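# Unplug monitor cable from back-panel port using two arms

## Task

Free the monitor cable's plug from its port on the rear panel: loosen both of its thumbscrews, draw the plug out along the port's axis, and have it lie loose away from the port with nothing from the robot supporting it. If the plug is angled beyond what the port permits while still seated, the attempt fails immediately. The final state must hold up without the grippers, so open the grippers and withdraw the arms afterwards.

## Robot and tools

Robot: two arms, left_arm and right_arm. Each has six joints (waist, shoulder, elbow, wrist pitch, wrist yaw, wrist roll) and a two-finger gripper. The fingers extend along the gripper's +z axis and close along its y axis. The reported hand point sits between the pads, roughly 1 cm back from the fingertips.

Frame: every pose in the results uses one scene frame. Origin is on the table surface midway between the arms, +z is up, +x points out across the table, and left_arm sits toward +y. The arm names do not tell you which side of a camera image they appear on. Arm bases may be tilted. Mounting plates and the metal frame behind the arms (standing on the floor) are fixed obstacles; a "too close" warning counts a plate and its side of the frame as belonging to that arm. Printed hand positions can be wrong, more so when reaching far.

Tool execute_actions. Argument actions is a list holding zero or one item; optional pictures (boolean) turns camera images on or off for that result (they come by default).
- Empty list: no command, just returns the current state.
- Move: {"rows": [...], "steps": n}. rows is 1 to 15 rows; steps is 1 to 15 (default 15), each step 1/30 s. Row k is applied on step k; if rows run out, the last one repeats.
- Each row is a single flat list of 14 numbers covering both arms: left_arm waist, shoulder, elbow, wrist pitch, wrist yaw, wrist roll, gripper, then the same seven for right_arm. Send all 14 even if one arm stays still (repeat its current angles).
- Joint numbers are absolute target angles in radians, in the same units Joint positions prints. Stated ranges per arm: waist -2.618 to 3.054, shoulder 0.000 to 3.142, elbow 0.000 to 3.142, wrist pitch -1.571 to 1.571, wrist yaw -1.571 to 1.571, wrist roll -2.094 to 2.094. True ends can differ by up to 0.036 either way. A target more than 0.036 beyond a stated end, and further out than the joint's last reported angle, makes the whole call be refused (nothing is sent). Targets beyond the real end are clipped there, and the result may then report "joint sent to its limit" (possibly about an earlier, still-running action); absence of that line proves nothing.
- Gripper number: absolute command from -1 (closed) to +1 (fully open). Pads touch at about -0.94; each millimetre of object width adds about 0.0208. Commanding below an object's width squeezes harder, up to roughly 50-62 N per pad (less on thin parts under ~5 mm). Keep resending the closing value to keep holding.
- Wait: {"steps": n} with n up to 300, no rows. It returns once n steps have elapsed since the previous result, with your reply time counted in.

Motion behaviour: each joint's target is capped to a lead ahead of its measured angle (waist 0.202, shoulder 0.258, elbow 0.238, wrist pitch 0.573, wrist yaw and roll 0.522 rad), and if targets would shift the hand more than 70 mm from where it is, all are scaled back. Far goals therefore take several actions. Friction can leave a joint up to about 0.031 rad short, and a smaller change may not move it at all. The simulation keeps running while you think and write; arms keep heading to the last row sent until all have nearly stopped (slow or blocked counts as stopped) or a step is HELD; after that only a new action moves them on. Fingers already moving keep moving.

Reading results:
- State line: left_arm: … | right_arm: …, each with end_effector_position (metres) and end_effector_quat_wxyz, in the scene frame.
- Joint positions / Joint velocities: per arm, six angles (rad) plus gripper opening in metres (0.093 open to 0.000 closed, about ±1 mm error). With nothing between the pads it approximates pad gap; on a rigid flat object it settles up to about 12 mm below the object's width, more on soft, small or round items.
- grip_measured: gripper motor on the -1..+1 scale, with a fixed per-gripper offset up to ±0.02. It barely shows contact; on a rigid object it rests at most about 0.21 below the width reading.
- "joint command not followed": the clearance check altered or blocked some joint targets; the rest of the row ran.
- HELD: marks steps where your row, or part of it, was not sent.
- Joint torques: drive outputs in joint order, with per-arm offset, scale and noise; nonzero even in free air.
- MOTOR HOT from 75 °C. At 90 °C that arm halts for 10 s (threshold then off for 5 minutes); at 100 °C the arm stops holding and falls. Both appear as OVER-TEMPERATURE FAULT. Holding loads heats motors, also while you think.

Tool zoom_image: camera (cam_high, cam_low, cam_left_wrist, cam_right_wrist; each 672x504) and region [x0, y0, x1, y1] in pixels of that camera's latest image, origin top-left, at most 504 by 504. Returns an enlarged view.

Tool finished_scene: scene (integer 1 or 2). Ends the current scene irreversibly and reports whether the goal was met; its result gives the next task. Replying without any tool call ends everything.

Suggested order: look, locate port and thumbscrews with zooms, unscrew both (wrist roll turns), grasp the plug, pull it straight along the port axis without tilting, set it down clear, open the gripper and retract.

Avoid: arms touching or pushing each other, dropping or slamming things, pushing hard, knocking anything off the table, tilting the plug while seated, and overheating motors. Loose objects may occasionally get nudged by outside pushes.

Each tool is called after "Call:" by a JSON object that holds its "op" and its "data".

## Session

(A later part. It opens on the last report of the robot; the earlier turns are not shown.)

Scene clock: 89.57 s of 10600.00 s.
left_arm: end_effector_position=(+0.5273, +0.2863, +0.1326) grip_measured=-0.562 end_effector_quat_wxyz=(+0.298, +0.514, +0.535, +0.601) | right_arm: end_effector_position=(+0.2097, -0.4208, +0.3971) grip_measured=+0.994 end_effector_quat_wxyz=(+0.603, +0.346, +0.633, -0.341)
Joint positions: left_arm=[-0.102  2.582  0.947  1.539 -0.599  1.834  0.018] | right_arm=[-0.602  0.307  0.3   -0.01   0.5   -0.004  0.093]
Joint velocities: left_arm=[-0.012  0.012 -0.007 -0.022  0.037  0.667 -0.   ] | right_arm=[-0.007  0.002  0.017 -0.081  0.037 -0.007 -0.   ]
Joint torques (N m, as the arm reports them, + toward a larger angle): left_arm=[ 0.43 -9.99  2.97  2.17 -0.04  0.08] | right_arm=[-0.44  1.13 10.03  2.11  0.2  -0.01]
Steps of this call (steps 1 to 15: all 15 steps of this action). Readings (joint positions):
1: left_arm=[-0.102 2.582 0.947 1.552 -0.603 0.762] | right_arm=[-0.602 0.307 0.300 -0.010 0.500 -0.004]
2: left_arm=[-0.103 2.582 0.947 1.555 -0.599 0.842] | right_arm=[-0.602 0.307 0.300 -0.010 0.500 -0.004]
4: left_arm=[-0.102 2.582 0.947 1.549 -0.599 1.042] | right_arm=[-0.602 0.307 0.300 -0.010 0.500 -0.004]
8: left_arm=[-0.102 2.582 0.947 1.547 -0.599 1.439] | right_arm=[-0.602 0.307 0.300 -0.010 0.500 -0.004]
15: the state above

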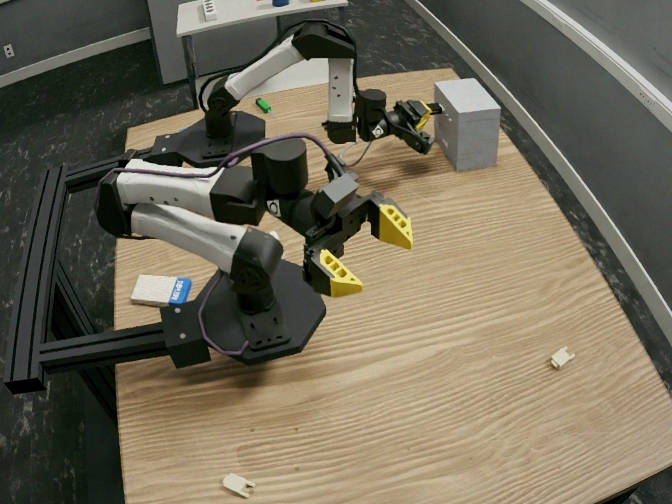

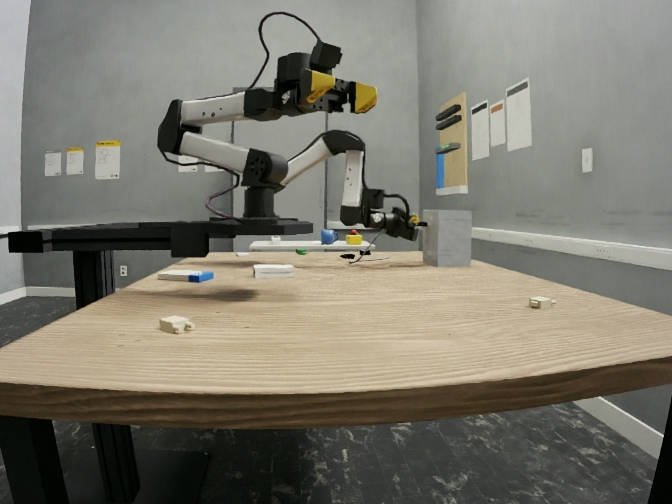

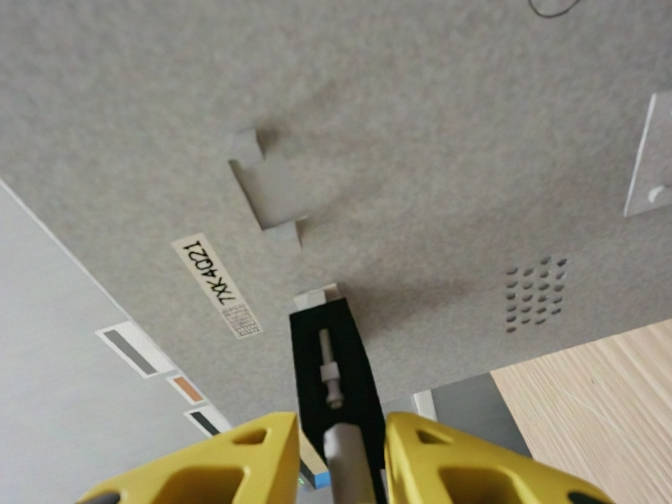

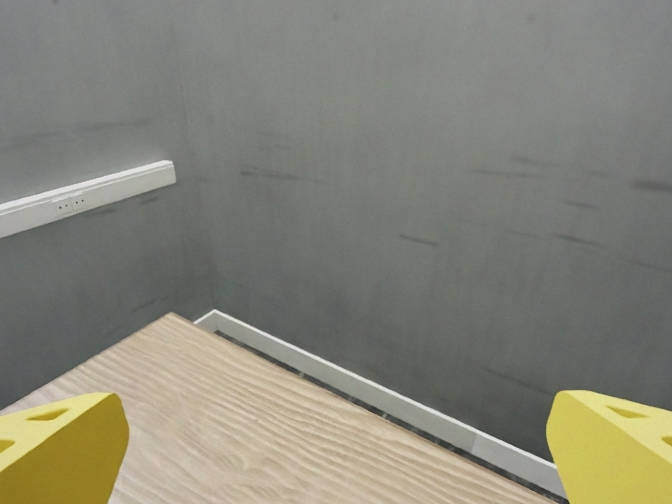

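Call:
{"op": "execute_actions", "data": {"actions": [{"rows":[[-0.095,2.59,0.94,1.535,-0.6,2,-0.95,-0.6,0.3,0.3,0,0.5,0,1],[-0.095,2.59,0.94,1.535,-0.6,0.3,-0.95,-0.6,0.3,0.3,0,0.5,0,1]],"steps":13}], "pictures": false}}

Call:
{"op": "execute_actions", "data": {"actions": [{"rows":[[-0.095,2.59,0.94,1.535,-0.6,0.7,-0.56,-0.6,0.3,0.3,0,0.5,0,1],[-0.095,2.59,0.94,1.535,-0.6,2.09,-0.56,-0.6,0.3,0.3,0,0.5,0,1]]}], "pictures": false}}

Call:
{"op": "execute_actions", "data": {"actions": [{"rows":[[-0.095,2.59,0.94,1.535,-0.6,2,-0.95,-0.6,0.3,0.3,0,0.5,0,1],[-0.095,2.59,0.94,1.535,-0.6,0.3,-0.95,-0.6,0.3,0.3,0,0.5,0,1]],"steps":13}], "pictures": false}}

Call:
{"op": "execute_actions", "data": {"actions": [{"rows":[[-0.095,2.59,0.94,1.535,-0.6,0.7,-0.56,-0.6,0.3,0.3,0,0.5,0,1],[-0.095,2.59,0.94,1.535,-0.6,2.09,-0.56,-0.6,0.3,0.3,0,0.5,0,1]]}], "pictures": false}}

Call:
{"op": "execute_actions", "data": {"actions": [{"rows":[[-0.095,2.59,0.94,1.535,-0.6,2,-0.95,-0.6,0.3,0.3,0,0.5,0,1],[-0.095,2.59,0.94,1.535,-0.6,0.3,-0.95,-0.6,0.3,0.3,0,0.5,0,1]],"steps":13}], "pictures": false}}

Call:
{"op": "execute_actions", "data": {"actions": [{"rows":[[-0.095,2.59,0.94,1.535,-0.6,0.7,-0.56,-0.6,0.3,0.3,0,0.5,0,1],[-0.095,2.59,0.94,1.535,-0.6,2.09,-0.56,-0.6,0.3,0.3,0,0.5,0,1]]}], "pictures": false}}

Call:
{"op": "execute_actions", "data": {"actions": [{"rows":[[-0.095,2.59,0.94,1.535,-0.6,2,-0.95,-0.6,0.3,0.3,0,0.5,0,1],[-0.095,2.59,0.94,1.535,-0.6,0.3,-0.95,-0.6,0.3,0.3,0,0.5,0,1]],"steps":13}], "pictures": false}}

Call:
{"op": "execute_actions", "data": {"actions": [{"rows":[[-0.095,2.59,0.94,1.535,-0.6,0.7,-0.56,-0.6,0.3,0.3,0,0.5,0,1],[-0.095,2.59,0.94,1.535,-0.6,2.09,-0.56,-0.6,0.3,0.3,0,0.5,0,1]]}], "pictures": false}}

Call:
{"op": "execute_actions", "data": {"actions": [{"rows":[[-0.095,2.59,0.94,1.535,-0.6,2,-0.95,-0.6,0.3,0.3,0,0.5,0,1],[-0.095,2.59,0.94,1.535,-0.6,0.3,-0.95,-0.6,0.3,0.3,0,0.5,0,1]],"steps":13}], "pictures": false}}

Call:
{"op": "execute_actions", "data": {"actions": [{"rows":[[-0.095,2.59,0.94,1.535,-0.6,0.7,-0.56,-0.6,0.3,0.3,0,0.5,0,1],[-0.095,2.59,0.94,1.535,-0.6,2.09,-0.56,-0.6,0.3,0.3,0,0.5,0,1]]}], "pictures": false}}

Call:
{"op": "execute_actions", "data": {"actions": [{"rows":[[-0.095,2.59,0.94,1.535,-0.6,2,-0.95,-0.6,0.3,0.3,0,0.5,0,1],[-0.095,2.59,0.94,1.535,-0.6,0.3,-0.95,-0.6,0.3,0.3,0,0.5,0,1]],"steps":13}], "pictures": false}}

Call:
{"op": "execute_actions", "data": {"actions": [{"rows":[[-0.095,2.59,0.94,1.535,-0.6,0.7,-0.56,-0.6,0.3,0.3,0,0.5,0,1],[-0.095,2.59,0.94,1.535,-0.6,2.09,-0.56,-0.6,0.3,0.3,0,0.5,0,1]]}], "pictures": false}}

Call:
{"op": "execute_actions", "data": {"actions": [{"rows":[[-0.095,2.59,0.94,1.535,-0.6,2,-0.95,-0.6,0.3,0.3,0,0.5,0,1],[-0.095,2.59,0.94,1.535,-0.6,0.3,-0.95,-0.6,0.3,0.3,0,0.5,0,1]],"steps":13}], "pictures": false}}

Call:
{"op": "execute_actions", "data": {"actions": [{"rows":[[-0.095,2.59,0.94,1.535,-0.6,0.7,-0.56,-0.6,0.3,0.3,0,0.5,0,1],[-0.095,2.59,0.94,1.535,-0.6,2.09,-0.56,-0.6,0.3,0.3,0,0.5,0,1]]}], "pictures": false}}

Call:
{"op": "execute_actions", "data": {"actions": [{"rows":[[-0.095,2.59,0.94,1.535,-0.6,2,-0.95,-0.6,0.3,0.3,0,0.5,0,1],[-0.095,2.59,0.94,1.535,-0.6,0.3,-0.95,-0.6,0.3,0.3,0,0.5,0,1]],"steps":13}], "pictures": false}}

Call:
{"op": "execute_actions", "data": {"actions": [{"rows":[[-0.095,2.59,0.94,1.535,-0.6,0.7,-0.56,-0.6,0.3,0.3,0,0.5,0,1],[-0.095,2.59,0.94,1.535,-0.6,1.95,-0.56,-0.6,0.3,0.3,0,0.5,0,1]]}]}}

Call:
{"op": "zoom_image", "data": {"camera": "cam_left_wrist", "region": [220,250,460,500]}}

Scene clock: 109.73 s of 10600.00 s.
left_arm: end_effector_position=(+0.5272, +0.2870, +0.1346) grip_measured=-0.934 end_effector_quat_wxyz=(+0.561, +0.174, +0.718, +0.372) | right_arm: end_effector_position=(+0.2097, -0.4208, +0.3971) grip_measured=+0.994 end_effector_quat_wxyz=(+0.603, +0.346, +0.633, -0.341)
Joint positions: left_arm=[-0.102  2.582  0.947  1.549 -0.603  0.787  0.   ] | right_arm=[-0.602  0.307  0.3   -0.01   0.5   -0.004  0.093]
Joint velocities: left_arm=[ 0.012 -0.002  0.012  0.037 -0.125 -2.484  0.   ] | right_arm=[-0.002 -0.007 -0.002  0.007 -0.037  0.066 -0.   ]
Joint torques (N m, as the arm reports them, + toward a larger angle): left_arm=[ 0.65 -9.96  2.92  2.03  0.11 -0.68] | right_arm=[-0.25  1.34  9.95  2.15  0.12 -0.03]
Steps of this call (steps 1 to 30: the robot went on to your last target; steps 31 to 90: nothing new was sent; then 16.73 s passed at rest; steps 91 to 103: all 13 steps of this action). Readings (joint positions):
91: left_arm=[-0.102 2.582 0.947 1.532 -0.598 1.945] | right_arm=[-0.602 0.307 0.300 -0.010 0.500 -0.004]
92: left_arm=[-0.102 2.582 0.947 1.534 -0.596 1.863] | right_arm=[-0.602 0.307 0.300 -0.010 0.500 -0.004]
94: left_arm=[-0.102 2.582 0.947 1.537 -0.595 1.661] | right_arm=[-0.602 0.307 0.300 -0.010 0.500 -0.004]
98: left_arm=[-0.102 2.582 0.947 1.542 -0.595 1.266] | right_arm=[-0.602 0.307 0.300 -0.010 0.500 -0.004]
103: the state above

Scene clock: 110.23 s of 10600.00 s.
left_arm: end_effector_position=(+0.5272, +0.2865, +0.1321) grip_measured=-0.562 end_effector_quat_wxyz=(+0.267, +0.541, +0.509, +0.614) | right_arm: end_effector_position=(+0.2097, -0.4208, +0.3971) grip_measured=+0.994 end_effector_quat_wxyz=(+0.603, +0.346, +0.633, -0.341)
Joint positions: left_arm=[-0.101  2.582  0.947  1.537 -0.599  1.934  0.018] | right_arm=[-0.602  0.307  0.3   -0.01   0.5   -0.004  0.093]
Joint velocities: left_arm=[-0.012  0.017 -0.002 -0.125  0.081  1.004  0.   ] | right_arm=[ 0.002 -0.027 -0.007  0.066 -0.066 -0.007  0.   ]
Joint torques (N m, as the arm reports them, + toward a larger angle): left_arm=[ 0.27 -9.98  2.78  2.31 -0.07  0.11] | right_arm=[-0.38  0.96  9.89  2.17  0.12  0.03]
Steps of this call (steps 1 to 15: all 15 steps of this action). Readings (joint positions):
1: left_arm=[-0.102 2.582 0.947 1.552 -0.603 0.763] | right_arm=[-0.602 0.307 0.300 -0.010 0.500 -0.004]
2: left_arm=[-0.102 2.582 0.947 1.556 -0.600 0.843] | right_arm=[-0.602 0.307 0.300 -0.010 0.500 -0.004]
4: left_arm=[-0.101 2.582 0.947 1.550 -0.599 1.042] | right_arm=[-0.602 0.307 0.300 -0.010 0.500 -0.004]
8: left_arm=[-0.101 2.582 0.947 1.547 -0.599 1.440] | right_arm=[-0.602 0.307 0.300 -0.010 0.500 -0.004]
15: the state above

Scene clock: 110.67 s of 10600.00 s.
left_arm: end_effector_position=(+0.5272, +0.2872, +0.1345) grip_measured=-0.933 end_effector_quat_wxyz=(+0.560, +0.175, +0.718, +0.374) | right_arm: end_effector_position=(+0.2097, -0.4208, +0.3971) grip_measured=+0.994 end_effector_quat_wxyz=(+0.603, +0.346, +0.633, -0.341)
Joint positions: left_arm=[-0.101  2.582  0.947  1.548 -0.603  0.79   0.   ] | right_arm=[-0.602  0.307  0.3   -0.01   0.5   -0.004  0.093]
Joint velocities: left_arm=[ 0.002 -0.017  0.007 -0.007 -0.125 -2.513  0.001] | right_arm=[-0.027  0.002  0.002  0.037  0.007  0.051  0.001]
Joint torques (N m, as the arm reports them, + toward a larger angle): left_arm=[ 0.43 -9.97  3.    2.09  0.19 -0.65] | right_arm=[-0.01  1.31 10.01  2.16  0.12  0.02]
Steps of this call (steps 1 to 13: all 13 steps of this action). Readings (joint positions):
1: left_arm=[-0.101 2.582 0.947 1.534 -0.598 1.948] | right_arm=[-0.602 0.307 0.300 -0.010 0.500 -0.004]
2: left_arm=[-0.101 2.582 0.947 1.535 -0.597 1.866] | right_arm=[-0.602 0.307 0.300 -0.010 0.500 -0.004]
4: left_arm=[-0.101 2.582 0.947 1.538 -0.596 1.664] | right_arm=[-0.602 0.307 0.300 -0.010 0.500 -0.004]
8: left_arm=[-0.101 2.582 0.947 1.541 -0.596 1.268] | right_arm=[-0.602 0.307 0.300 -0.010 0.500 -0.004]
13: the state above

Scene clock: 111.17 s of 10600.00 s.
left_arm: end_effector_position=(+0.5272, +0.2863, +0.1321) grip_measured=-0.562 end_effector_quat_wxyz=(+0.267, +0.541, +0.508, +0.614) | right_arm: end_effector_position=(+0.2097, -0.4208, +0.3971) grip_measured=+0.994 end_effector_quat_wxyz=(+0.603, +0.346, +0.633, -0.341)
Joint positions: left_arm=[-0.102  2.582  0.947  1.537 -0.599  1.935  0.018] | right_arm=[-0.602  0.307  0.3   -0.01   0.5   -0.004  0.093]
Joint velocities: left_arm=[ 0.002 -0.007 -0.017 -0.168  0.037  0.96   0.001] | right_arm=[ 0.002 -0.012 -0.002  0.007 -0.081  0.037 -0.001]
Joint torques (N m, as the arm reports them, + toward a larger angle): left_arm=[  0.53 -10.08   2.8    2.29  -0.09   0.12] | right_arm=[-0.19  1.09  9.94  2.1   0.13 -0.04]
Steps of this call (steps 1 to 15: all 15 steps of this action). Readings (joint positions):
1: left_arm=[-0.101 2.582 0.947 1.551 -0.604 0.767] | right_arm=[-0.602 0.307 0.300 -0.010 0.500 -0.004]
2: left_arm=[-0.102 2.582 0.947 1.556 -0.600 0.846] | right_arm=[-0.602 0.307 0.300 -0.010 0.500 -0.004]
4: left_arm=[-0.102 2.582 0.947 1.549 -0.600 1.046] | right_arm=[-0.602 0.307 0.300 -0.010 0.500 -0.004]
8: left_arm=[-0.102 2.582 0.947 1.547 -0.600 1.443] | right_arm=[-0.602 0.307 0.300 -0.010 0.500 -0.004]
15: the state above

Scene clock: 111.60 s of 10600.00 s.
left_arm: end_effector_position=(+0.5272, +0.2871, +0.1345) grip_measured=-0.933 end_effector_quat_wxyz=(+0.560, +0.176, +0.718, +0.374) | right_arm: end_effector_position=(+0.2097, -0.4208, +0.3971) grip_measured=+0.994 end_effector_quat_wxyz=(+0.603, +0.346, +0.633, -0.341)
Joint positions: left_arm=[-0.102  2.582  0.947  1.548 -0.604  0.791  0.   ] | right_arm=[-0.602  0.307  0.3   -0.01   0.5   -0.004  0.093]
Joint velocities: left_arm=[-0.012 -0.002  0.012  0.066 -0.066 -2.571 -0.   ] | right_arm=[-0.002  0.007  0.002 -0.037 -0.022 -0.007  0.001]
Joint torques (N m, as the arm reports them, + toward a larger angle): left_arm=[ 0.4  -9.96  2.78  2.02  0.17 -0.6 ] | right_arm=[-0.11  0.89  9.76  2.15  0.12  0.02]
Steps of this call (steps 1 to 13: all 13 steps of this action). Readings (joint positions):
1: left_arm=[-0.102 2.582 0.947 1.534 -0.598 1.949] | right_arm=[-0.602 0.307 0.300 -0.010 0.500 -0.004]
2: left_arm=[-0.102 2.582 0.947 1.535 -0.597 1.867] | right_arm=[-0.602 0.307 0.300 -0.010 0.500 -0.004]
4: left_arm=[-0.102 2.582 0.947 1.538 -0.596 1.666] | right_arm=[-0.602 0.307 0.300 -0.010 0.500 -0.004]
8: left_arm=[-0.102 2.582 0.947 1.541 -0.596 1.270] | right_arm=[-0.602 0.307 0.300 -0.010 0.500 -0.004]
13: the state above

Scene clock: 112.10 s of 10600.00 s.
left_arm: end_effector_position=(+0.5272, +0.2865, +0.1321) grip_measured=-0.562 end_effector_quat_wxyz=(+0.267, +0.541, +0.508, +0.614) | right_arm: end_effector_position=(+0.2097, -0.4208, +0.3971) grip_measured=+0.994 end_effector_quat_wxyz=(+0.603, +0.346, +0.633, -0.341)
Joint positions: left_arm=[-0.101  2.582  0.947  1.537 -0.599  1.935  0.018] | right_arm=[-0.602  0.307  0.3   -0.01   0.5   -0.004  0.093]
Joint velocities: left_arm=[ 0.002  0.012 -0.007 -0.022  0.007  0.96   0.   ] | right_arm=[-0.037  0.017  0.007  0.022  0.007  0.007 -0.   ]
Joint torques (N m, as the arm reports them, + toward a larger angle): left_arm=[ 0.52 -9.97  2.93  2.25 -0.11  0.15] | right_arm=[-0.38  1.24  9.77  2.13  0.14 -0.04]
Steps of this call (steps 1 to 15: all 15 steps of this action). Readings (joint positions):
1: left_arm=[-0.102 2.582 0.947 1.551 -0.604 0.768] | right_arm=[-0.602 0.307 0.300 -0.010 0.500 -0.004]
2: left_arm=[-0.102 2.582 0.947 1.556 -0.600 0.847] | right_arm=[-0.602 0.307 0.300 -0.010 0.500 -0.004]
4: left_arm=[-0.101 2.582 0.947 1.550 -0.600 1.046] | right_arm=[-0.602 0.307 0.300 -0.010 0.500 -0.004]
8: left_arm=[-0.101 2.582 0.947 1.547 -0.600 1.444] | right_arm=[-0.602 0.307 0.300 -0.010 0.500 -0.004]
15: the state above

Scene clock: 112.53 s of 10600.00 s.
left_arm: end_effector_position=(+0.5272, +0.2873, +0.1345) grip_measured=-0.933 end_effector_quat_wxyz=(+0.560, +0.176, +0.718, +0.374) | right_arm: end_effector_position=(+0.2097, -0.4208, +0.3971) grip_measured=+0.994 end_effector_quat_wxyz=(+0.603, +0.346, +0.633, -0.341)
Joint positions: left_arm=[-0.101  2.582  0.947  1.548 -0.604  0.792  0.   ] | right_arm=[-0.602  0.307  0.3   -0.01   0.5   -0.004  0.093]
Joint velocities: left_arm=[ 0.012  0.007 -0.017 -0.022 -0.11  -2.542 -0.001] | right_arm=[ 0.032  0.007  0.012 -0.022  0.022 -0.007 -0.001]
Joint torques (N m, as the arm reports them, + toward a larger angle): left_arm=[  0.35 -10.18   3.03   2.     0.23  -0.6 ] | right_arm=[-0.37  1.08  9.97  2.2   0.16  0.02]
Steps of this call (steps 1 to 13: all 13 steps of this action). Readings (joint positions):
1: left_arm=[-0.101 2.582 0.947 1.534 -0.598 1.949] | right_arm=[-0.602 0.307 0.300 -0.010 0.500 -0.004]
2: left_arm=[-0.101 2.582 0.947 1.535 -0.597 1.867] | right_arm=[-0.602 0.307 0.300 -0.010 0.500 -0.004]
4: left_arm=[-0.101 2.582 0.947 1.538 -0.596 1.666] | right_arm=[-0.602 0.307 0.300 -0.010 0.500 -0.004]
8: left_arm=[-0.101 2.582 0.947 1.541 -0.596 1.270] | right_arm=[-0.602 0.307 0.300 -0.010 0.500 -0.004]
13: the state above

Scene clock: 113.03 s of 10600.00 s.
left_arm: end_effector_position=(+0.5272, +0.2863, +0.1321) grip_measured=-0.562 end_effector_quat_wxyz=(+0.267, +0.541, +0.508, +0.614) | right_arm: end_effector_position=(+0.2097, -0.4208, +0.3971) grip_measured=+0.994 end_effector_quat_wxyz=(+0.603, +0.346, +0.633, -0.341)
Joint positions: left_arm=[-0.102  2.582  0.947  1.537 -0.599  1.935  0.018] | right_arm=[-0.602  0.307  0.3   -0.01   0.5   -0.004  0.093]
Joint velocities: left_arm=[-0.017 -0.012 -0.002 -0.11  -0.007  0.901 -0.   ] | right_arm=[ 0.012 -0.002 -0.002  0.051  0.051 -0.081  0.   ]
Joint torques (N m, as the arm reports them, + toward a larger angle): left_arm=[  0.39 -10.07   2.79   2.22  -0.07   0.12] | right_arm=[-0.19  0.95 10.07  2.19  0.1  -0.02]
Steps of this call (steps 1 to 15: all 15 steps of this action). Readings (joint positions):
1: left_arm=[-0.101 2.582 0.947 1.551 -0.604 0.767] | right_arm=[-0.602 0.307 0.300 -0.010 0.500 -0.004]
2: left_arm=[-0.103 2.582 0.947 1.555 -0.600 0.847] | right_arm=[-0.602 0.307 0.300 -0.010 0.500 -0.004]
4: left_arm=[-0.102 2.582 0.947 1.549 -0.600 1.046] | right_arm=[-0.602 0.307 0.300 -0.010 0.500 -0.004]
8: left_arm=[-0.102 2.582 0.947 1.547 -0.600 1.444] | right_arm=[-0.602 0.307 0.300 -0.010 0.500 -0.004]
15: the state above

Scene clock: 113.47 s of 10600.00 s.
left_arm: end_effector_position=(+0.5272, +0.2871, +0.1345) grip_measured=-0.933 end_effector_quat_wxyz=(+0.560, +0.176, +0.718, +0.374) | right_arm: end_effector_position=(+0.2097, -0.4208, +0.3971) grip_measured=+0.994 end_effector_quat_wxyz=(+0.603, +0.346, +0.633, -0.341)
Joint positions: left_arm=[-0.102  2.582  0.947  1.548 -0.604  0.791  0.   ] | right_arm=[-0.602  0.307  0.3   -0.01   0.5   -0.004  0.093]
Joint velocities: left_arm=[-0.017 -0.002  0.002  0.022 -0.139 -2.469 -0.   ] | right_arm=[-0.007  0.027 -0.002  0.066 -0.022 -0.051 -0.   ]
Joint torques (N m, as the arm reports them, + toward a larger angle): left_arm=[ 0.51 -9.92  2.95  2.06  0.13 -0.61] | right_arm=[-0.33  0.88  9.98  2.23  0.14 -0.04]
Steps of this call (steps 1 to 13: all 13 steps of this action). Readings (joint positions):
1: left_arm=[-0.102 2.582 0.947 1.534 -0.598 1.949] | right_arm=[-0.602 0.307 0.300 -0.010 0.500 -0.004]
2: left_arm=[-0.102 2.582 0.947 1.535 -0.597 1.867] | right_arm=[-0.602 0.307 0.300 -0.010 0.500 -0.004]
4: left_arm=[-0.102 2.582 0.947 1.538 -0.596 1.666] | right_arm=[-0.602 0.307 0.300 -0.010 0.500 -0.004]
8: left_arm=[-0.102 2.582 0.947 1.542 -0.596 1.270] | right_arm=[-0.602 0.307 0.300 -0.010 0.500 -0.004]
13: the state above

Scene clock: 113.97 s of 10600.00 s.
left_arm: end_effector_position=(+0.5272, +0.2865, +0.1321) grip_measured=-0.562 end_effector_quat_wxyz=(+0.267, +0.541, +0.508, +0.614) | right_arm: end_effector_position=(+0.2097, -0.4208, +0.3971) grip_measured=+0.994 end_effector_quat_wxyz=(+0.603, +0.346, +0.633, -0.341)
Joint positions: left_arm=[-0.101  2.582  0.947  1.537 -0.599  1.935  0.018] | right_arm=[-0.602  0.307  0.3   -0.01   0.5   -0.004  0.093]
Joint velocities: left_arm=[-0.002 -0.012 -0.012 -0.066  0.066  1.077 -0.   ] | right_arm=[ 0.007 -0.002  0.012  0.007 -0.081  0.007  0.   ]
Joint torques (N m, as the arm reports them, + toward a larger angle): left_arm=[ 0.58 -9.92  2.92  2.25 -0.05  0.12] | right_arm=[ 0.05  0.98 10.03  2.18  0.17  0.  ]
Steps of this call (steps 1 to 15: all 15 steps of this action). Readings (joint positions):
1: left_arm=[-0.102 2.582 0.947 1.551 -0.604 0.767] | right_arm=[-0.602 0.307 0.300 -0.010 0.500 -0.004]
2: left_arm=[-0.103 2.582 0.947 1.555 -0.600 0.847] | right_arm=[-0.602 0.307 0.300 -0.010 0.500 -0.004]
4: left_arm=[-0.102 2.582 0.947 1.549 -0.600 1.046] | right_arm=[-0.602 0.307 0.300 -0.010 0.500 -0.004]
8: left_arm=[-0.101 2.582 0.947 1.547 -0.600 1.444] | right_arm=[-0.602 0.307 0.300 -0.010 0.500 -0.004]
15: the state above

Scene clock: 114.40 s of 10600.00 s.
left_arm: end_effector_position=(+0.5274, +0.2872, +0.1345) grip_measured=-0.933 end_effector_quat_wxyz=(+0.560, +0.176, +0.718, +0.373) | right_arm: end_effector_position=(+0.2097, -0.4208, +0.3971) grip_measured=+0.994 end_effector_quat_wxyz=(+0.603, +0.346, +0.633, -0.341)
Joint positions: left_arm=[-0.101  2.582  0.947  1.548 -0.601  0.791  0.   ] | right_arm=[-0.602  0.307  0.3   -0.01   0.5   -0.004  0.093]
Joint velocities: left_arm=[-0.002  0.002 -0.012  0.007 -0.198 -2.527  0.   ] | right_arm=[-0.002  0.022 -0.012  0.022  0.037  0.022  0.   ]
Joint torques (N m, as the arm reports them, + toward a larger angle): left_arm=[  0.42 -10.03   2.9    2.02   0.14  -0.6 ] | right_arm=[-0.2   1.16  9.97  2.11  0.11 -0.01]
Steps of this call (steps 1 to 13: all 13 steps of this action). Readings (joint positions):
1: left_arm=[-0.101 2.582 0.947 1.534 -0.598 1.949] | right_arm=[-0.602 0.307 0.300 -0.010 0.500 -0.004]
2: left_arm=[-0.101 2.582 0.947 1.534 -0.596 1.867] | right_arm=[-0.602 0.307 0.300 -0.010 0.500 -0.004]
4: left_arm=[-0.101 2.582 0.947 1.537 -0.595 1.665] | right_arm=[-0.602 0.307 0.300 -0.010 0.500 -0.004]
8: left_arm=[-0.101 2.582 0.947 1.541 -0.594 1.268] | right_arm=[-0.602 0.307 0.300 -0.010 0.500 -0.004]
13: the state above

Scene clock: 114.90 s of 10600.00 s.
left_arm: end_effector_position=(+0.5273, +0.2865, +0.1321) grip_measured=-0.562 end_effector_quat_wxyz=(+0.267, +0.542, +0.508, +0.614) | right_arm: end_effector_position=(+0.2097, -0.4208, +0.3971) grip_measured=+0.994 end_effector_quat_wxyz=(+0.603, +0.346, +0.633, -0.341)
Joint positions: left_arm=[-0.101  2.582  0.947  1.537 -0.598  1.935  0.018] | right_arm=[-0.602  0.307  0.3   -0.01   0.5   -0.004  0.093]
Joint velocities: left_arm=[-0.017 -0.002 -0.007 -0.11   0.007  0.901 -0.001] | right_arm=[ 0.007 -0.002 -0.002 -0.051 -0.037  0.051 -0.001]
Joint torques (N m, as the arm reports them, + toward a larger angle): left_arm=[  0.47 -10.11   2.79   2.25  -0.09   0.11] | right_arm=[-0.21  1.23 10.01  2.16  0.1   0.01]
Steps of this call (steps 1 to 15: all 15 steps of this action). Readings (joint positions):
1: left_arm=[-0.101 2.582 0.947 1.551 -0.601 0.767] | right_arm=[-0.602 0.307 0.300 -0.010 0.500 -0.004]
2: left_arm=[-0.102 2.582 0.947 1.555 -0.598 0.846] | right_arm=[-0.602 0.307 0.300 -0.010 0.500 -0.004]
4: left_arm=[-0.101 2.582 0.947 1.550 -0.598 1.046] | right_arm=[-0.602 0.307 0.300 -0.010 0.500 -0.004]
8: left_arm=[-0.101 2.582 0.947 1.547 -0.598 1.443] | right_arm=[-0.602 0.307 0.300 -0.010 0.500 -0.004]
15: the state above

Scene clock: 115.33 s of 10600.00 s.
left_arm: end_effector_position=(+0.5273, +0.2871, +0.1345) grip_measured=-0.933 end_effector_quat_wxyz=(+0.560, +0.176, +0.718, +0.373) | right_arm: end_effector_position=(+0.2097, -0.4208, +0.3971) grip_measured=+0.994 end_effector_quat_wxyz=(+0.603, +0.346, +0.633, -0.341)
Joint positions: left_arm=[-0.101  2.582  0.947  1.548 -0.601  0.791  0.   ] | right_arm=[-0.602  0.307  0.3   -0.01   0.5   -0.004  0.093]
Joint velocities: left_arm=[-0.007 -0.022 -0.002  0.081 -0.125 -2.557 -0.   ] | right_arm=[-0.012 -0.027 -0.002  0.007 -0.066 -0.022  0.   ]
Joint torques (N m, as the arm reports them, + toward a larger angle): left_arm=[  0.52 -10.23   2.96   2.02   0.13  -0.56] | right_arm=[-0.45  1.17 10.24  2.22  0.08  0.01]
Steps of this call (steps 1 to 13: all 13 steps of this action). Readings (joint positions):
1: left_arm=[-0.101 2.582 0.947 1.534 -0.597 1.949] | right_arm=[-0.602 0.307 0.300 -0.010 0.500 -0.004]
2: left_arm=[-0.101 2.582 0.947 1.535 -0.596 1.867] | right_arm=[-0.602 0.307 0.300 -0.010 0.500 -0.004]
4: left_arm=[-0.101 2.582 0.947 1.538 -0.596 1.665] | right_arm=[-0.602 0.307 0.300 -0.010 0.500 -0.004]
8: left_arm=[-0.101 2.582 0.947 1.541 -0.594 1.269] | right_arm=[-0.602 0.307 0.300 -0.010 0.500 -0.004]
13: the state above

Scene clock: 115.83 s of 10600.00 s.
left_arm: end_effector_position=(+0.5273, +0.2866, +0.1321) grip_measured=-0.562 end_effector_quat_wxyz=(+0.267, +0.541, +0.508, +0.614) | right_arm: end_effector_position=(+0.2097, -0.4208, +0.3971) grip_measured=+0.994 end_effector_quat_wxyz=(+0.603, +0.346, +0.633, -0.341)
Joint positions: left_arm=[-0.101  2.582  0.947  1.537 -0.598  1.935  0.018] | right_arm=[-0.602  0.307  0.3   -0.01   0.5   -0.004  0.093]
Joint velocities: left_arm=[-0.017  0.017  0.017 -0.022  0.007  0.945  0.   ] | right_arm=[-0.002  0.007  0.022 -0.007 -0.022  0.007  0.   ]
Joint torques (N m, as the arm reports them, + toward a larger angle): left_arm=[  0.53 -10.04   2.81   2.29  -0.06   0.1 ] | right_arm=[-0.22  1.16 10.03  2.2   0.15  0.01]
Steps of this call (steps 1 to 15: all 15 steps of this action). Readings (joint positions):
1: left_arm=[-0.101 2.582 0.947 1.551 -0.602 0.766] | right_arm=[-0.602 0.307 0.300 -0.010 0.500 -0.004]
2: left_arm=[-0.102 2.582 0.947 1.555 -0.599 0.846] | right_arm=[-0.602 0.307 0.300 -0.010 0.500 -0.004]
4: left_arm=[-0.101 2.582 0.947 1.550 -0.598 1.046] | right_arm=[-0.602 0.307 0.300 -0.010 0.500 -0.004]
8: left_arm=[-0.101 2.582 0.947 1.547 -0.598 1.443] | right_arm=[-0.602 0.307 0.300 -0.010 0.500 -0.004]
15: the state above

Scene clock: 116.27 s of 10600.00 s.
left_arm: end_effector_position=(+0.5273, +0.2873, +0.1345) grip_measured=-0.933 end_effector_quat_wxyz=(+0.560, +0.176, +0.718, +0.374) | right_arm: end_effector_position=(+0.2097, -0.4208, +0.3971) grip_measured=+0.994 end_effector_quat_wxyz=(+0.603, +0.346, +0.633, -0.341)
Joint positions: left_arm=[-0.101  2.582  0.947  1.548 -0.603  0.791  0.   ] | right_arm=[-0.602  0.307  0.3   -0.01   0.5   -0.004  0.093]
Joint velocities: left_arm=[-0.007  0.002  0.002 -0.037 -0.125 -2.586 -0.   ] | right_arm=[ 0.002 -0.017  0.002 -0.022  0.022  0.037 -0.   ]
Joint torques (N m, as the arm reports them, + toward a larger angle): left_arm=[ 0.43 -9.97  2.89  2.02  0.17 -0.56] | right_arm=[ 0.02  0.96 10.01  2.13  0.14 -0.02]
Steps of this call (steps 1 to 13: all 13 steps of this action). Readings (joint positions):
1: left_arm=[-0.101 2.582 0.947 1.534 -0.598 1.949] | right_arm=[-0.602 0.307 0.300 -0.010 0.500 -0.004]
2: left_arm=[-0.101 2.582 0.947 1.535 -0.596 1.867] | right_arm=[-0.602 0.307 0.300 -0.010 0.500 -0.004]
4: left_arm=[-0.101 2.582 0.947 1.538 -0.596 1.665] | right_arm=[-0.602 0.307 0.300 -0.010 0.500 -0.004]
8: left_arm=[-0.101 2.582 0.947 1.541 -0.594 1.269] | right_arm=[-0.602 0.307 0.300 -0.010 0.500 -0.004]
13: the state above

Scene clock: 116.77 s of 10600.00 s.
left_arm: end_effector_position=(+0.5273, +0.2865, +0.1325) grip_measured=-0.562 end_effector_quat_wxyz=(+0.298, +0.514, +0.535, +0.601) | right_arm: end_effector_position=(+0.2097, -0.4208, +0.3971) grip_measured=+0.994 end_effector_quat_wxyz=(+0.603, +0.346, +0.633, -0.341)
Joint positions: left_arm=[-0.101  2.582  0.947  1.539 -0.599  1.835  0.018] | right_arm=[-0.602  0.307  0.3   -0.01   0.5   -0.004  0.093]
Joint velocities: left_arm=[ 0.017 -0.012 -0.017 -0.066 -0.022  0.696 -0.001] | right_arm=[ 0.002  0.022  0.002  0.022  0.022 -0.007  0.001]
Joint torques (N m, as the arm reports them, + toward a larger angle): left_arm=[ 0.55 -9.98  2.82  2.23 -0.08  0.08] | right_arm=[-0.21  1.17 10.18  2.1   0.1  -0.05]
Steps of this call (steps 1 to 15: all 15 steps of this action). Readings (joint positions):
1: left_arm=[-0.101 2.582 0.947 1.551 -0.603 0.766] | right_arm=[-0.602 0.307 0.300 -0.010 0.500 -0.004]
2: left_arm=[-0.102 2.582 0.947 1.554 -0.599 0.846] | right_arm=[-0.602 0.307 0.300 -0.010 0.500 -0.004]
4: left_arm=[-0.101 2.582 0.947 1.549 -0.599 1.045] | right_arm=[-0.602 0.307 0.300 -0.010 0.500 -0.004]
8: left_arm=[-0.101 2.582 0.947 1.546 -0.599 1.442] | right_arm=[-0.602 0.307 0.300 -0.010 0.500 -0.004]
15: the state above

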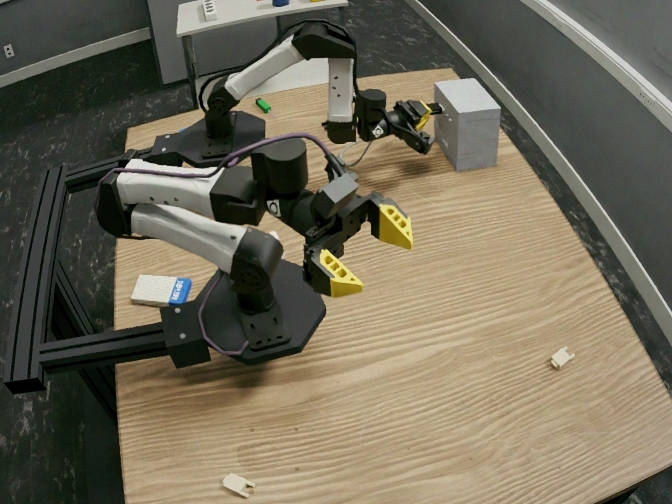

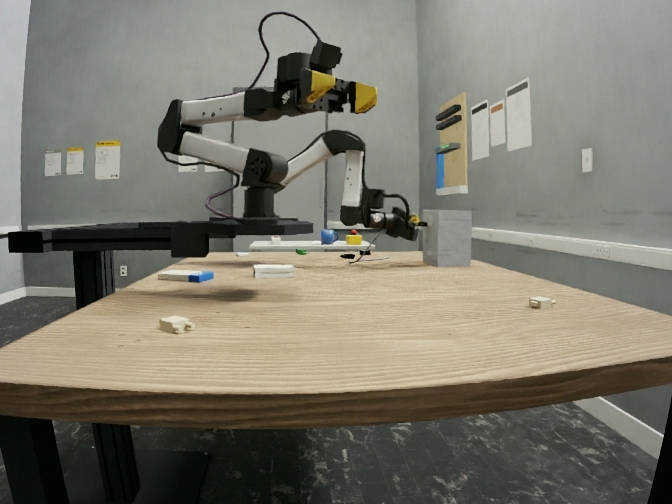

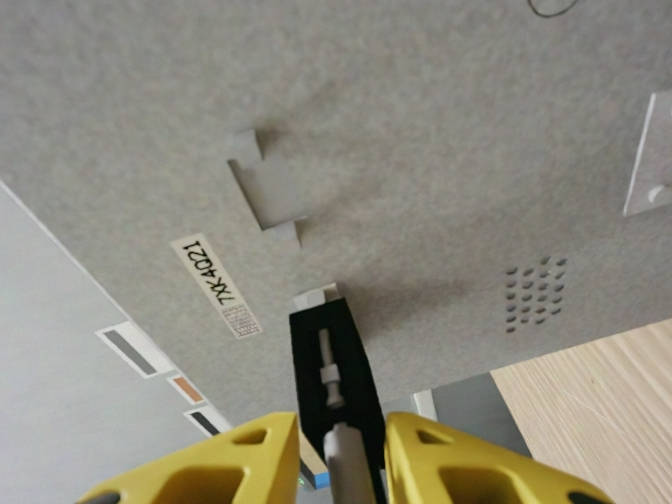

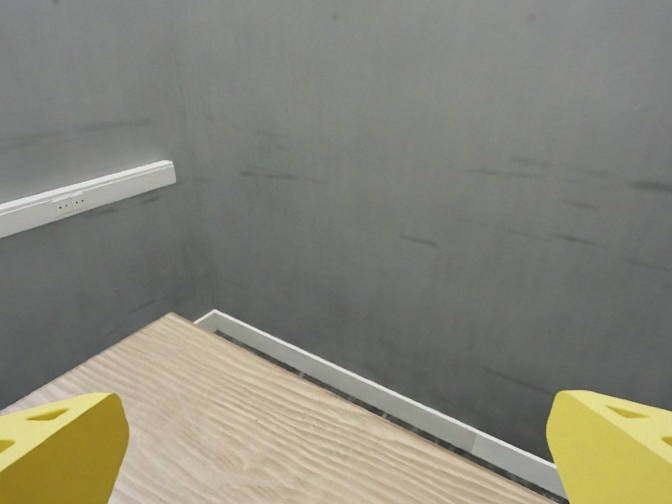

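Region (220, 250, 460, 500) of cam_left_wrist's 672x504 image, scaled by 2.016, with more detail than that image has; it fills the left 484 columns of this view, and the rest is white.

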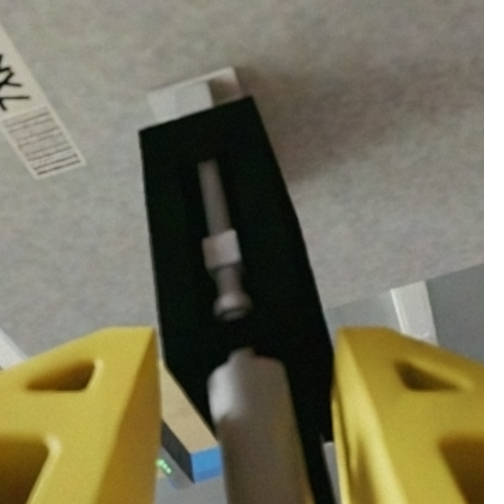

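Call:
{"op": "execute_actions", "data": {"actions": [{"rows":[[-0.098,2.58,0.94,1.54,-0.6,1.83,-0.95,-0.6,0.3,0.3,0,0.5,0,1],[-0.098,2.58,0.94,1.54,-0.6,1.83,-0.95,-0.6,0.3,0.3,0,0.5,0,1],[-0.104,2.565,0.91,1.55,-0.6,1.5,-0.95,-0.6,0.3,0.3,0,0.5,0,1]]}]}}

Call:
{"op": "zoom_image", "data": {"camera": "cam_left_wrist", "region": [220,250,460,500]}}

Scene clock: 119.80 s of 10600.00 s.
left_arm: end_effector_position=(+0.5257, +0.2857, +0.1325) grip_measured=-0.933 end_effector_quat_wxyz=(+0.387, +0.430, +0.605, +0.546) | right_arm: end_effector_position=(+0.2097, -0.4208, +0.3971) grip_measured=+0.994 end_effector_quat_wxyz=(+0.603, +0.346, +0.633, -0.341)
Joint positions: left_arm=[-0.101  2.579  0.937  1.543 -0.59   1.529  0.   ] | right_arm=[-0.602  0.307  0.3   -0.01   0.5   -0.004  0.093]
Joint velocities: left_arm=[-0.002 -0.017  0.012 -0.11   0.007 -0.212 -0.001] | right_arm=[-0.007 -0.007 -0.002  0.022 -0.007 -0.066 -0.   ]
Joint torques (N m, as the arm reports them, + toward a larger angle): left_arm=[ -0.34 -11.67   1.2    2.27  -0.15  -0.17] | right_arm=[-0.15  1.05 10.05  2.16  0.12 -0.04]
Steps of this call (steps 1 to 30: the robot went on to your last target; steps 31 to 76: nothing new was sent; steps 77 to 91: all 15 steps of this action). Readings (joint positions):
77: left_arm=[-0.101 2.582 0.947 1.531 -0.598 1.920] | right_arm=[-0.602 0.307 0.300 -0.010 0.500 -0.004]
78: left_arm=[-0.101 2.582 0.947 1.534 -0.597 1.902] | right_arm=[-0.602 0.307 0.300 -0.010 0.500 -0.004]
80: left_arm=[-0.101 2.581 0.944 1.538 -0.593 1.767] | right_arm=[-0.602 0.307 0.300 -0.010 0.500 -0.004]
84: left_arm=[-0.101 2.580 0.939 1.542 -0.591 1.611] | right_arm=[-0.602 0.307 0.300 -0.010 0.500 -0.004]
91: the state above

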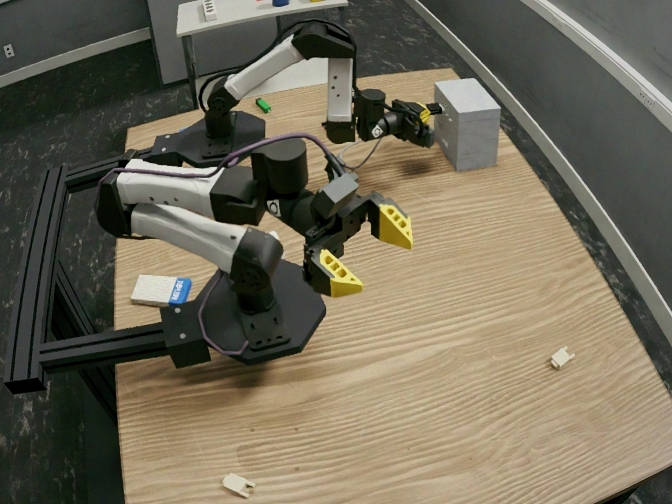

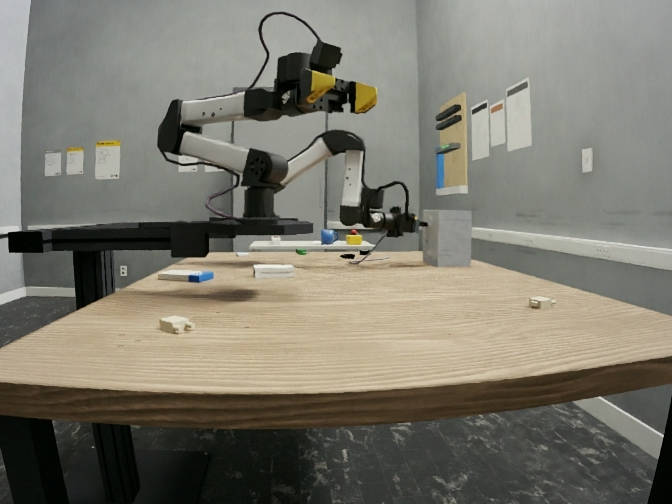

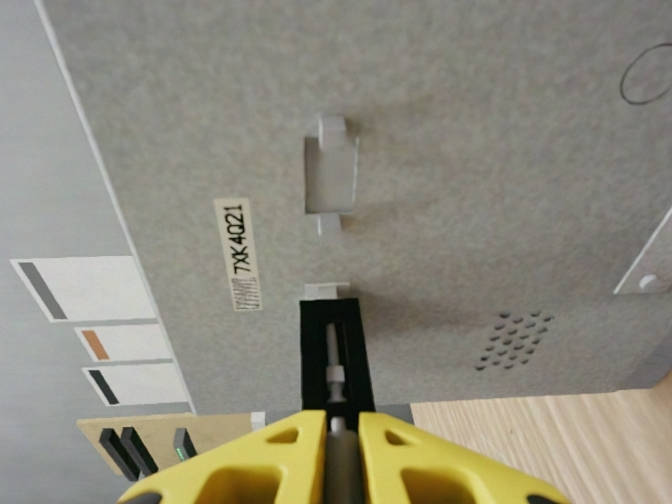

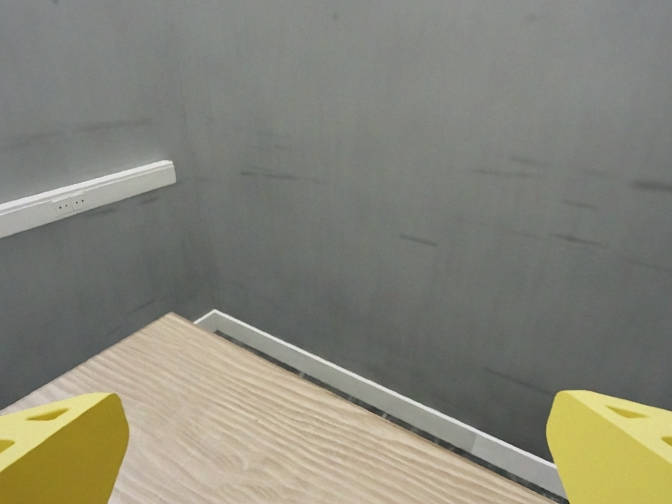

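Region (220, 250, 460, 500) of cam_left_wrist's 672x504 image, scaled by 2.016, with more detail than that image has; it fills the left 484 columns of this view, and the rest is white.

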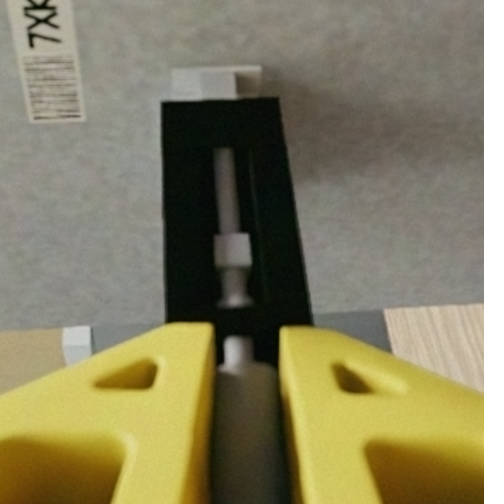

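Call:
{"op": "execute_actions", "data": {"actions": [{"rows":[[-0.104,2.575,0.93,1.54,-0.6,1.5,-0.4,-0.6,0.3,0.3,0,0.5,0,1],[-0.104,2.575,0.93,1.54,-0.6,1.5,-0.4,-0.6,0.3,0.3,0,0.5,0,1],[-0.14,2.575,0.93,1.54,-0.6,1.5,-0.4,-0.6,0.3,0.3,0,0.5,0,1],[-0.2,2.575,0.93,1.54,-0.6,1.5,-0.4,-0.6,0.3,0.3,0,0.5,0,1]],"steps":12}], "pictures": false}}

Call:
{"op": "execute_actions", "data": {"actions": [{"rows":[[-0.2,2.0,0.75,1.4,-0.6,1.5,-0.4,-0.6,0.3,0.3,0,0.5,0,1]]}], "pictures": false}}

Call:
{"op": "execute_actions", "data": {"actions": [{"rows":[[0.42,2.0,0.75,1.54,0.52,-1.5,-0.4,-0.6,0.3,0.3,0,0.5,0,1]]}], "pictures": false}}

Call:
{"op": "execute_actions", "data": {"actions": [{"rows":[[0.42,2.2,0.8,1.54,0.52,-1.5,-0.4,-0.6,0.3,0.3,0,0.5,0,1]]}], "pictures": false}}

Call:
{"op": "execute_actions", "data": {"actions": [{"rows":[[0.42,2.4,0.85,1.54,0.52,-1.5,-0.4,-0.6,0.3,0.3,0,0.5,0,1]]}], "pictures": false}}

Call:
{"op": "execute_actions", "data": {"actions": [{"rows":[[0.41,2.46,0.88,1.54,0.52,-1.5,-0.4,-0.6,0.3,0.3,0,0.5,0,1],[0.4,2.5,0.9,1.54,0.52,-1.5,-0.4,-0.6,0.3,0.3,0,0.5,0,1],[0.39,2.53,0.92,1.54,0.52,-1.5,-0.4,-0.6,0.3,0.3,0,0.5,0,1],[0.38,2.565,0.935,1.54,0.52,-1.5,-0.4,-0.6,0.3,0.3,0,0.5,0,1]]}]}}

Scene clock: 130.73 s of 10600.00 s.
left_arm: end_effector_position=(+0.5188, +0.2326, +0.1338) grip_measured=-0.402 end_effector_quat_wxyz=(+0.421, +0.453, +0.588, +0.521) | right_arm: end_effector_position=(+0.2097, -0.4208, +0.3971) grip_measured=+0.994 end_effector_quat_wxyz=(+0.603, +0.346, +0.633, -0.341)
Joint positions: left_arm=[-0.209  2.579  0.937  1.544 -0.596  1.508  0.026] | right_arm=[-0.602  0.307  0.3   -0.01   0.5   -0.004  0.093]
Joint velocities: left_arm=[ 0.037 -0.002 -0.017 -0.051  0.095  0.007  0.001] | right_arm=[-0.002 -0.002  0.007  0.007 -0.022  0.007 -0.001]
Joint torques (N m, as the arm reports them, + toward a larger angle): left_arm=[  0.33 -10.89   2.84   2.15  -0.09  -0.08] | right_arm=[-0.25  1.06 10.09  2.16  0.12  0.02]
Steps of this call (steps 1 to 30: the robot went on to your last target; steps 31 to 90: nothing new was sent; then 7.53 s passed at rest; steps 91 to 102: all 12 steps of this action). Readings (joint positions):
91: left_arm=[-0.101 2.579 0.937 1.544 -0.590 1.509] | right_arm=[-0.602 0.307 0.300 -0.010 0.500 -0.004]
92: left_arm=[-0.101 2.579 0.937 1.544 -0.590 1.509] | right_arm=[-0.602 0.307 0.300 -0.010 0.500 -0.004]
94: left_arm=[-0.116 2.579 0.937 1.544 -0.598 1.508] | right_arm=[-0.602 0.307 0.300 -0.010 0.500 -0.004]
98: left_arm=[-0.195 2.579 0.937 1.544 -0.599 1.508] | right_arm=[-0.602 0.307 0.300 -0.010 0.500 -0.004]
102: the state above

Scene clock: 131.23 s of 10600.00 s.
left_arm: end_effector_position=(+0.5006, +0.2457, +0.3410) grip_measured=-0.402 end_effector_quat_wxyz=(+0.525, +0.345, +0.551, +0.550) | right_arm: end_effector_position=(+0.2097, -0.4208, +0.3971) grip_measured=+0.994 end_effector_quat_wxyz=(+0.603, +0.346, +0.633, -0.341)
Joint positions: left_arm=[-0.208  1.982  0.764  1.433 -0.598  1.505  0.026] | right_arm=[-0.602  0.307  0.3   -0.01   0.5   -0.004  0.093]
Joint velocities: left_arm=[ 0.002  0.09  -0.002 -0.242  0.066 -0.022 -0.   ] | right_arm=[ 0.002 -0.007 -0.002 -0.022 -0.037  0.007  0.001]
Joint torques (N m, as the arm reports them, + toward a larger angle): left_arm=[ 0.44 -7.54  4.63  1.99  0.02 -0.08] | right_arm=[-0.17  1.08 10.06  2.17  0.14 -0.01]
Steps of this call (steps 1 to 15: all 15 steps of this action). Readings (joint positions):
1: left_arm=[-0.208 2.542 0.905 1.506 -0.591 1.507] | right_arm=[-0.602 0.307 0.300 -0.010 0.500 -0.004]
2: left_arm=[-0.208 2.473 0.838 1.460 -0.591 1.507] | right_arm=[-0.602 0.307 0.300 -0.010 0.500 -0.004]
4: left_arm=[-0.208 2.328 0.767 1.421 -0.598 1.507] | right_arm=[-0.602 0.307 0.300 -0.010 0.500 -0.004]
8: left_arm=[-0.208 2.070 0.764 1.413 -0.598 1.506] | right_arm=[-0.602 0.307 0.300 -0.010 0.500 -0.004]
15: the state above

Scene clock: 131.73 s of 10600.00 s.
left_arm: end_effector_position=(+0.5074, +0.3919, +0.3555) grip_measured=-0.402 end_effector_quat_wxyz=(+0.791, +0.089, +0.605, -0.012) | right_arm: end_effector_position=(+0.2097, -0.4208, +0.3971) grip_measured=+0.994 end_effector_quat_wxyz=(+0.603, +0.346, +0.633, -0.341)
Joint positions: left_arm=[0.435 1.993 0.763 1.525 0.431 0.027 0.026] | right_arm=[-0.602  0.307  0.3   -0.01   0.5   -0.004  0.093]
Joint velocities: left_arm=[-0.193 -0.007 -0.002  0.007  0.579 -2.791  0.   ] | right_arm=[ 0.017 -0.012 -0.012  0.11  -0.022 -0.081  0.   ]
Joint torques (N m, as the arm reports them, + toward a larger angle): left_arm=[-0.38 -8.17  4.58  2.01 -0.08 -0.05] | right_arm=[-0.38  1.04 10.1   2.15  0.1  -0.02]
Steps of this call (steps 1 to 15: all 15 steps of this action). Readings (joint positions):
1: left_arm=[-0.182 1.986 0.763 1.440 -0.509 1.423] | right_arm=[-0.602 0.307 0.300 -0.010 0.500 -0.004]
2: left_arm=[-0.134 1.991 0.763 1.454 -0.395 1.323] | right_arm=[-0.602 0.307 0.300 -0.010 0.500 -0.004]
4: left_arm=[0.002 1.993 0.763 1.476 -0.188 1.123] | right_arm=[-0.602 0.307 0.300 -0.010 0.500 -0.004]
8: left_arm=[0.300 1.993 0.763 1.506 0.192 0.725] | right_arm=[-0.602 0.307 0.300 -0.010 0.500 -0.004]
15: the state above

Scene clock: 132.23 s of 10600.00 s.
left_arm: end_effector_position=(+0.5200, +0.3762, +0.2625) grip_measured=-0.402 end_effector_quat_wxyz=(+0.533, -0.337, +0.586, -0.509) | right_arm: end_effector_position=(+0.2097, -0.4208, +0.3971) grip_measured=+0.994 end_effector_quat_wxyz=(+0.603, +0.346, +0.633, -0.341)
Joint positions: left_arm=[ 0.424  2.213  0.795  1.529  0.509 -1.316  0.026] | right_arm=[-0.602  0.307  0.3   -0.01   0.5   -0.004  0.093]
Joint velocities: left_arm=[-0.002  0.007 -0.002 -0.037  0.066 -1.165 -0.001] | right_arm=[ 0.017 -0.017 -0.012 -0.066  0.051 -0.022  0.   ]
Joint torques (N m, as the arm reports them, + toward a larger angle): left_arm=[ -0.31 -10.52   4.99   2.24   0.07   0.  ] | right_arm=[-0.29  1.31 10.02  2.2   0.15 -0.06]
Steps of this call (steps 1 to 15: all 15 steps of this action). Readings (joint positions):
1: left_arm=[0.430 2.016 0.769 1.546 0.449 -0.068] | right_arm=[-0.602 0.307 0.300 -0.010 0.500 -0.004]
2: left_arm=[0.426 2.057 0.786 1.567 0.463 -0.166] | right_arm=[-0.602 0.307 0.300 -0.010 0.500 -0.004]
4: left_arm=[0.424 2.144 0.795 1.561 0.480 -0.365] | right_arm=[-0.602 0.307 0.300 -0.010 0.500 -0.004]
8: left_arm=[0.424 2.214 0.795 1.518 0.500 -0.763] | right_arm=[-0.602 0.307 0.300 -0.010 0.500 -0.004]
15: the state above

Scene clock: 132.73 s of 10600.00 s.
left_arm: end_effector_position=(+0.5215, +0.3749, +0.1821) grip_measured=-0.402 end_effector_quat_wxyz=(+0.437, -0.433, +0.579, -0.535) | right_arm: end_effector_position=(+0.2097, -0.4208, +0.3971) grip_measured=+0.994 end_effector_quat_wxyz=(+0.603, +0.346, +0.633, -0.341)
Joint positions: left_arm=[ 0.424  2.411  0.841  1.531  0.513 -1.485  0.026] | right_arm=[-0.602  0.307  0.3   -0.01   0.5   -0.004  0.093]
Joint velocities: left_arm=[-0.002  0.002  0.007  0.066 -0.022 -0.037 -0.   ] | right_arm=[ 0.012 -0.002  0.002 -0.066 -0.037  0.051 -0.   ]
Joint torques (N m, as the arm reports them, + toward a larger angle): left_arm=[ -0.24 -11.03   4.55   2.29   0.07   0.01] | right_arm=[-0.3   1.23  9.91  2.13  0.11 -0.04]
Steps of this call (steps 1 to 15: all 15 steps of this action). Readings (joint positions):
1: left_arm=[0.424 2.235 0.805 1.546 0.511 -1.351] | right_arm=[-0.602 0.307 0.300 -0.010 0.500 -0.004]
2: left_arm=[0.424 2.274 0.826 1.565 0.512 -1.378] | right_arm=[-0.602 0.307 0.300 -0.010 0.500 -0.004]
4: left_arm=[0.424 2.350 0.841 1.560 0.512 -1.419] | right_arm=[-0.602 0.307 0.300 -0.010 0.500 -0.004]
8: left_arm=[0.424 2.411 0.841 1.523 0.513 -1.463] | right_arm=[-0.602 0.307 0.300 -0.010 0.500 -0.004]
15: the state above

Scene clock: 133.23 s of 10600.00 s.
left_arm: end_effector_position=(+0.5256, +0.3533, +0.1290) grip_measured=-0.402 end_effector_quat_wxyz=(+0.397, -0.445, +0.598, -0.535) | right_arm: end_effector_position=(+0.2097, -0.4208, +0.3971) grip_measured=+0.994 end_effector_quat_wxyz=(+0.603, +0.346, +0.633, -0.341)
Joint positions: left_arm=[ 0.382  2.565  0.914  1.534  0.516 -1.492  0.026] | right_arm=[-0.602  0.307  0.3   -0.01   0.5   -0.004  0.093]
Joint velocities: left_arm=[-0.002 -0.007  0.007 -0.022  0.007 -0.037 -0.003] | right_arm=[ 0.012  0.017  0.002 -0.022  0.022  0.022 -0.001]
Joint torques (N m, as the arm reports them, + toward a larger angle): left_arm=[ -0.22 -10.5    5.02   2.25   0.05  -0.01] | right_arm=[-0.04  0.93  9.76  2.15  0.13 -0.03]
Steps of this call (steps 1 to 15: all 15 steps of this action). Readings (joint positions):
1: left_arm=[0.423 2.415 0.844 1.534 0.513 -1.487] | right_arm=[-0.602 0.307 0.300 -0.010 0.500 -0.004]
2: left_arm=[0.422 2.429 0.855 1.541 0.513 -1.487] | right_arm=[-0.602 0.307 0.300 -0.010 0.500 -0.004]
4: left_arm=[0.410 2.480 0.893 1.551 0.513 -1.488] | right_arm=[-0.602 0.307 0.300 -0.010 0.500 -0.004]
8: left_arm=[0.385 2.558 0.914 1.538 0.515 -1.490] | right_arm=[-0.602 0.307 0.300 -0.010 0.500 -0.004]
15: the state above

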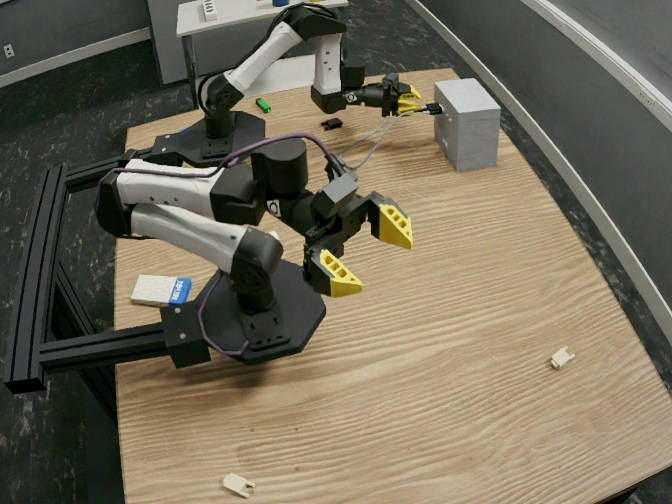

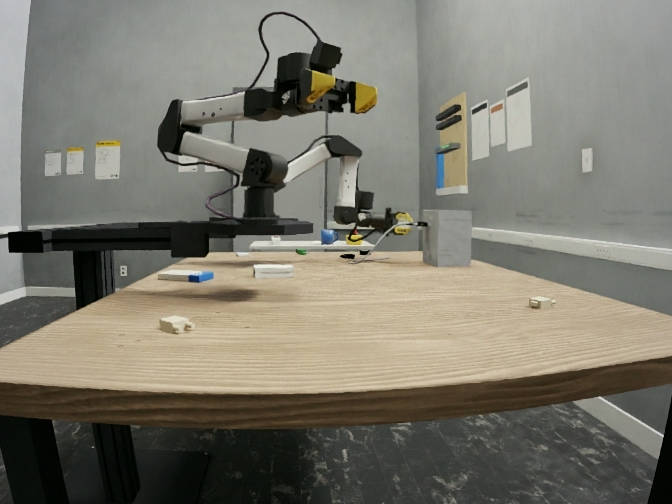

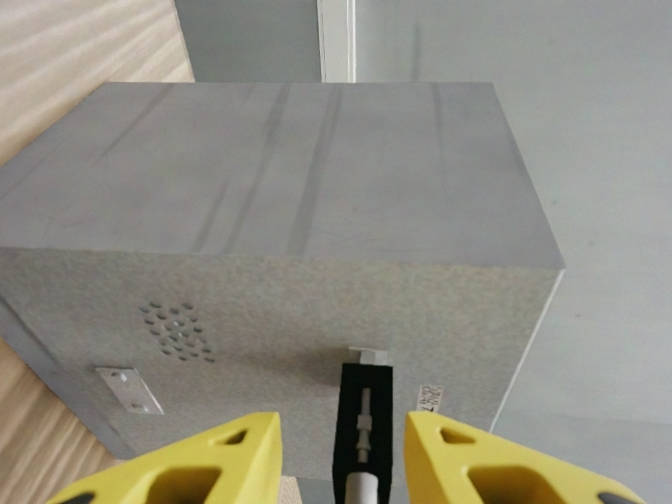

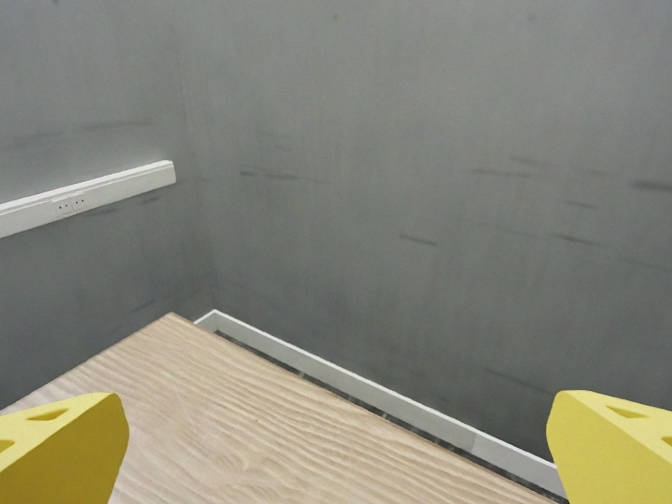

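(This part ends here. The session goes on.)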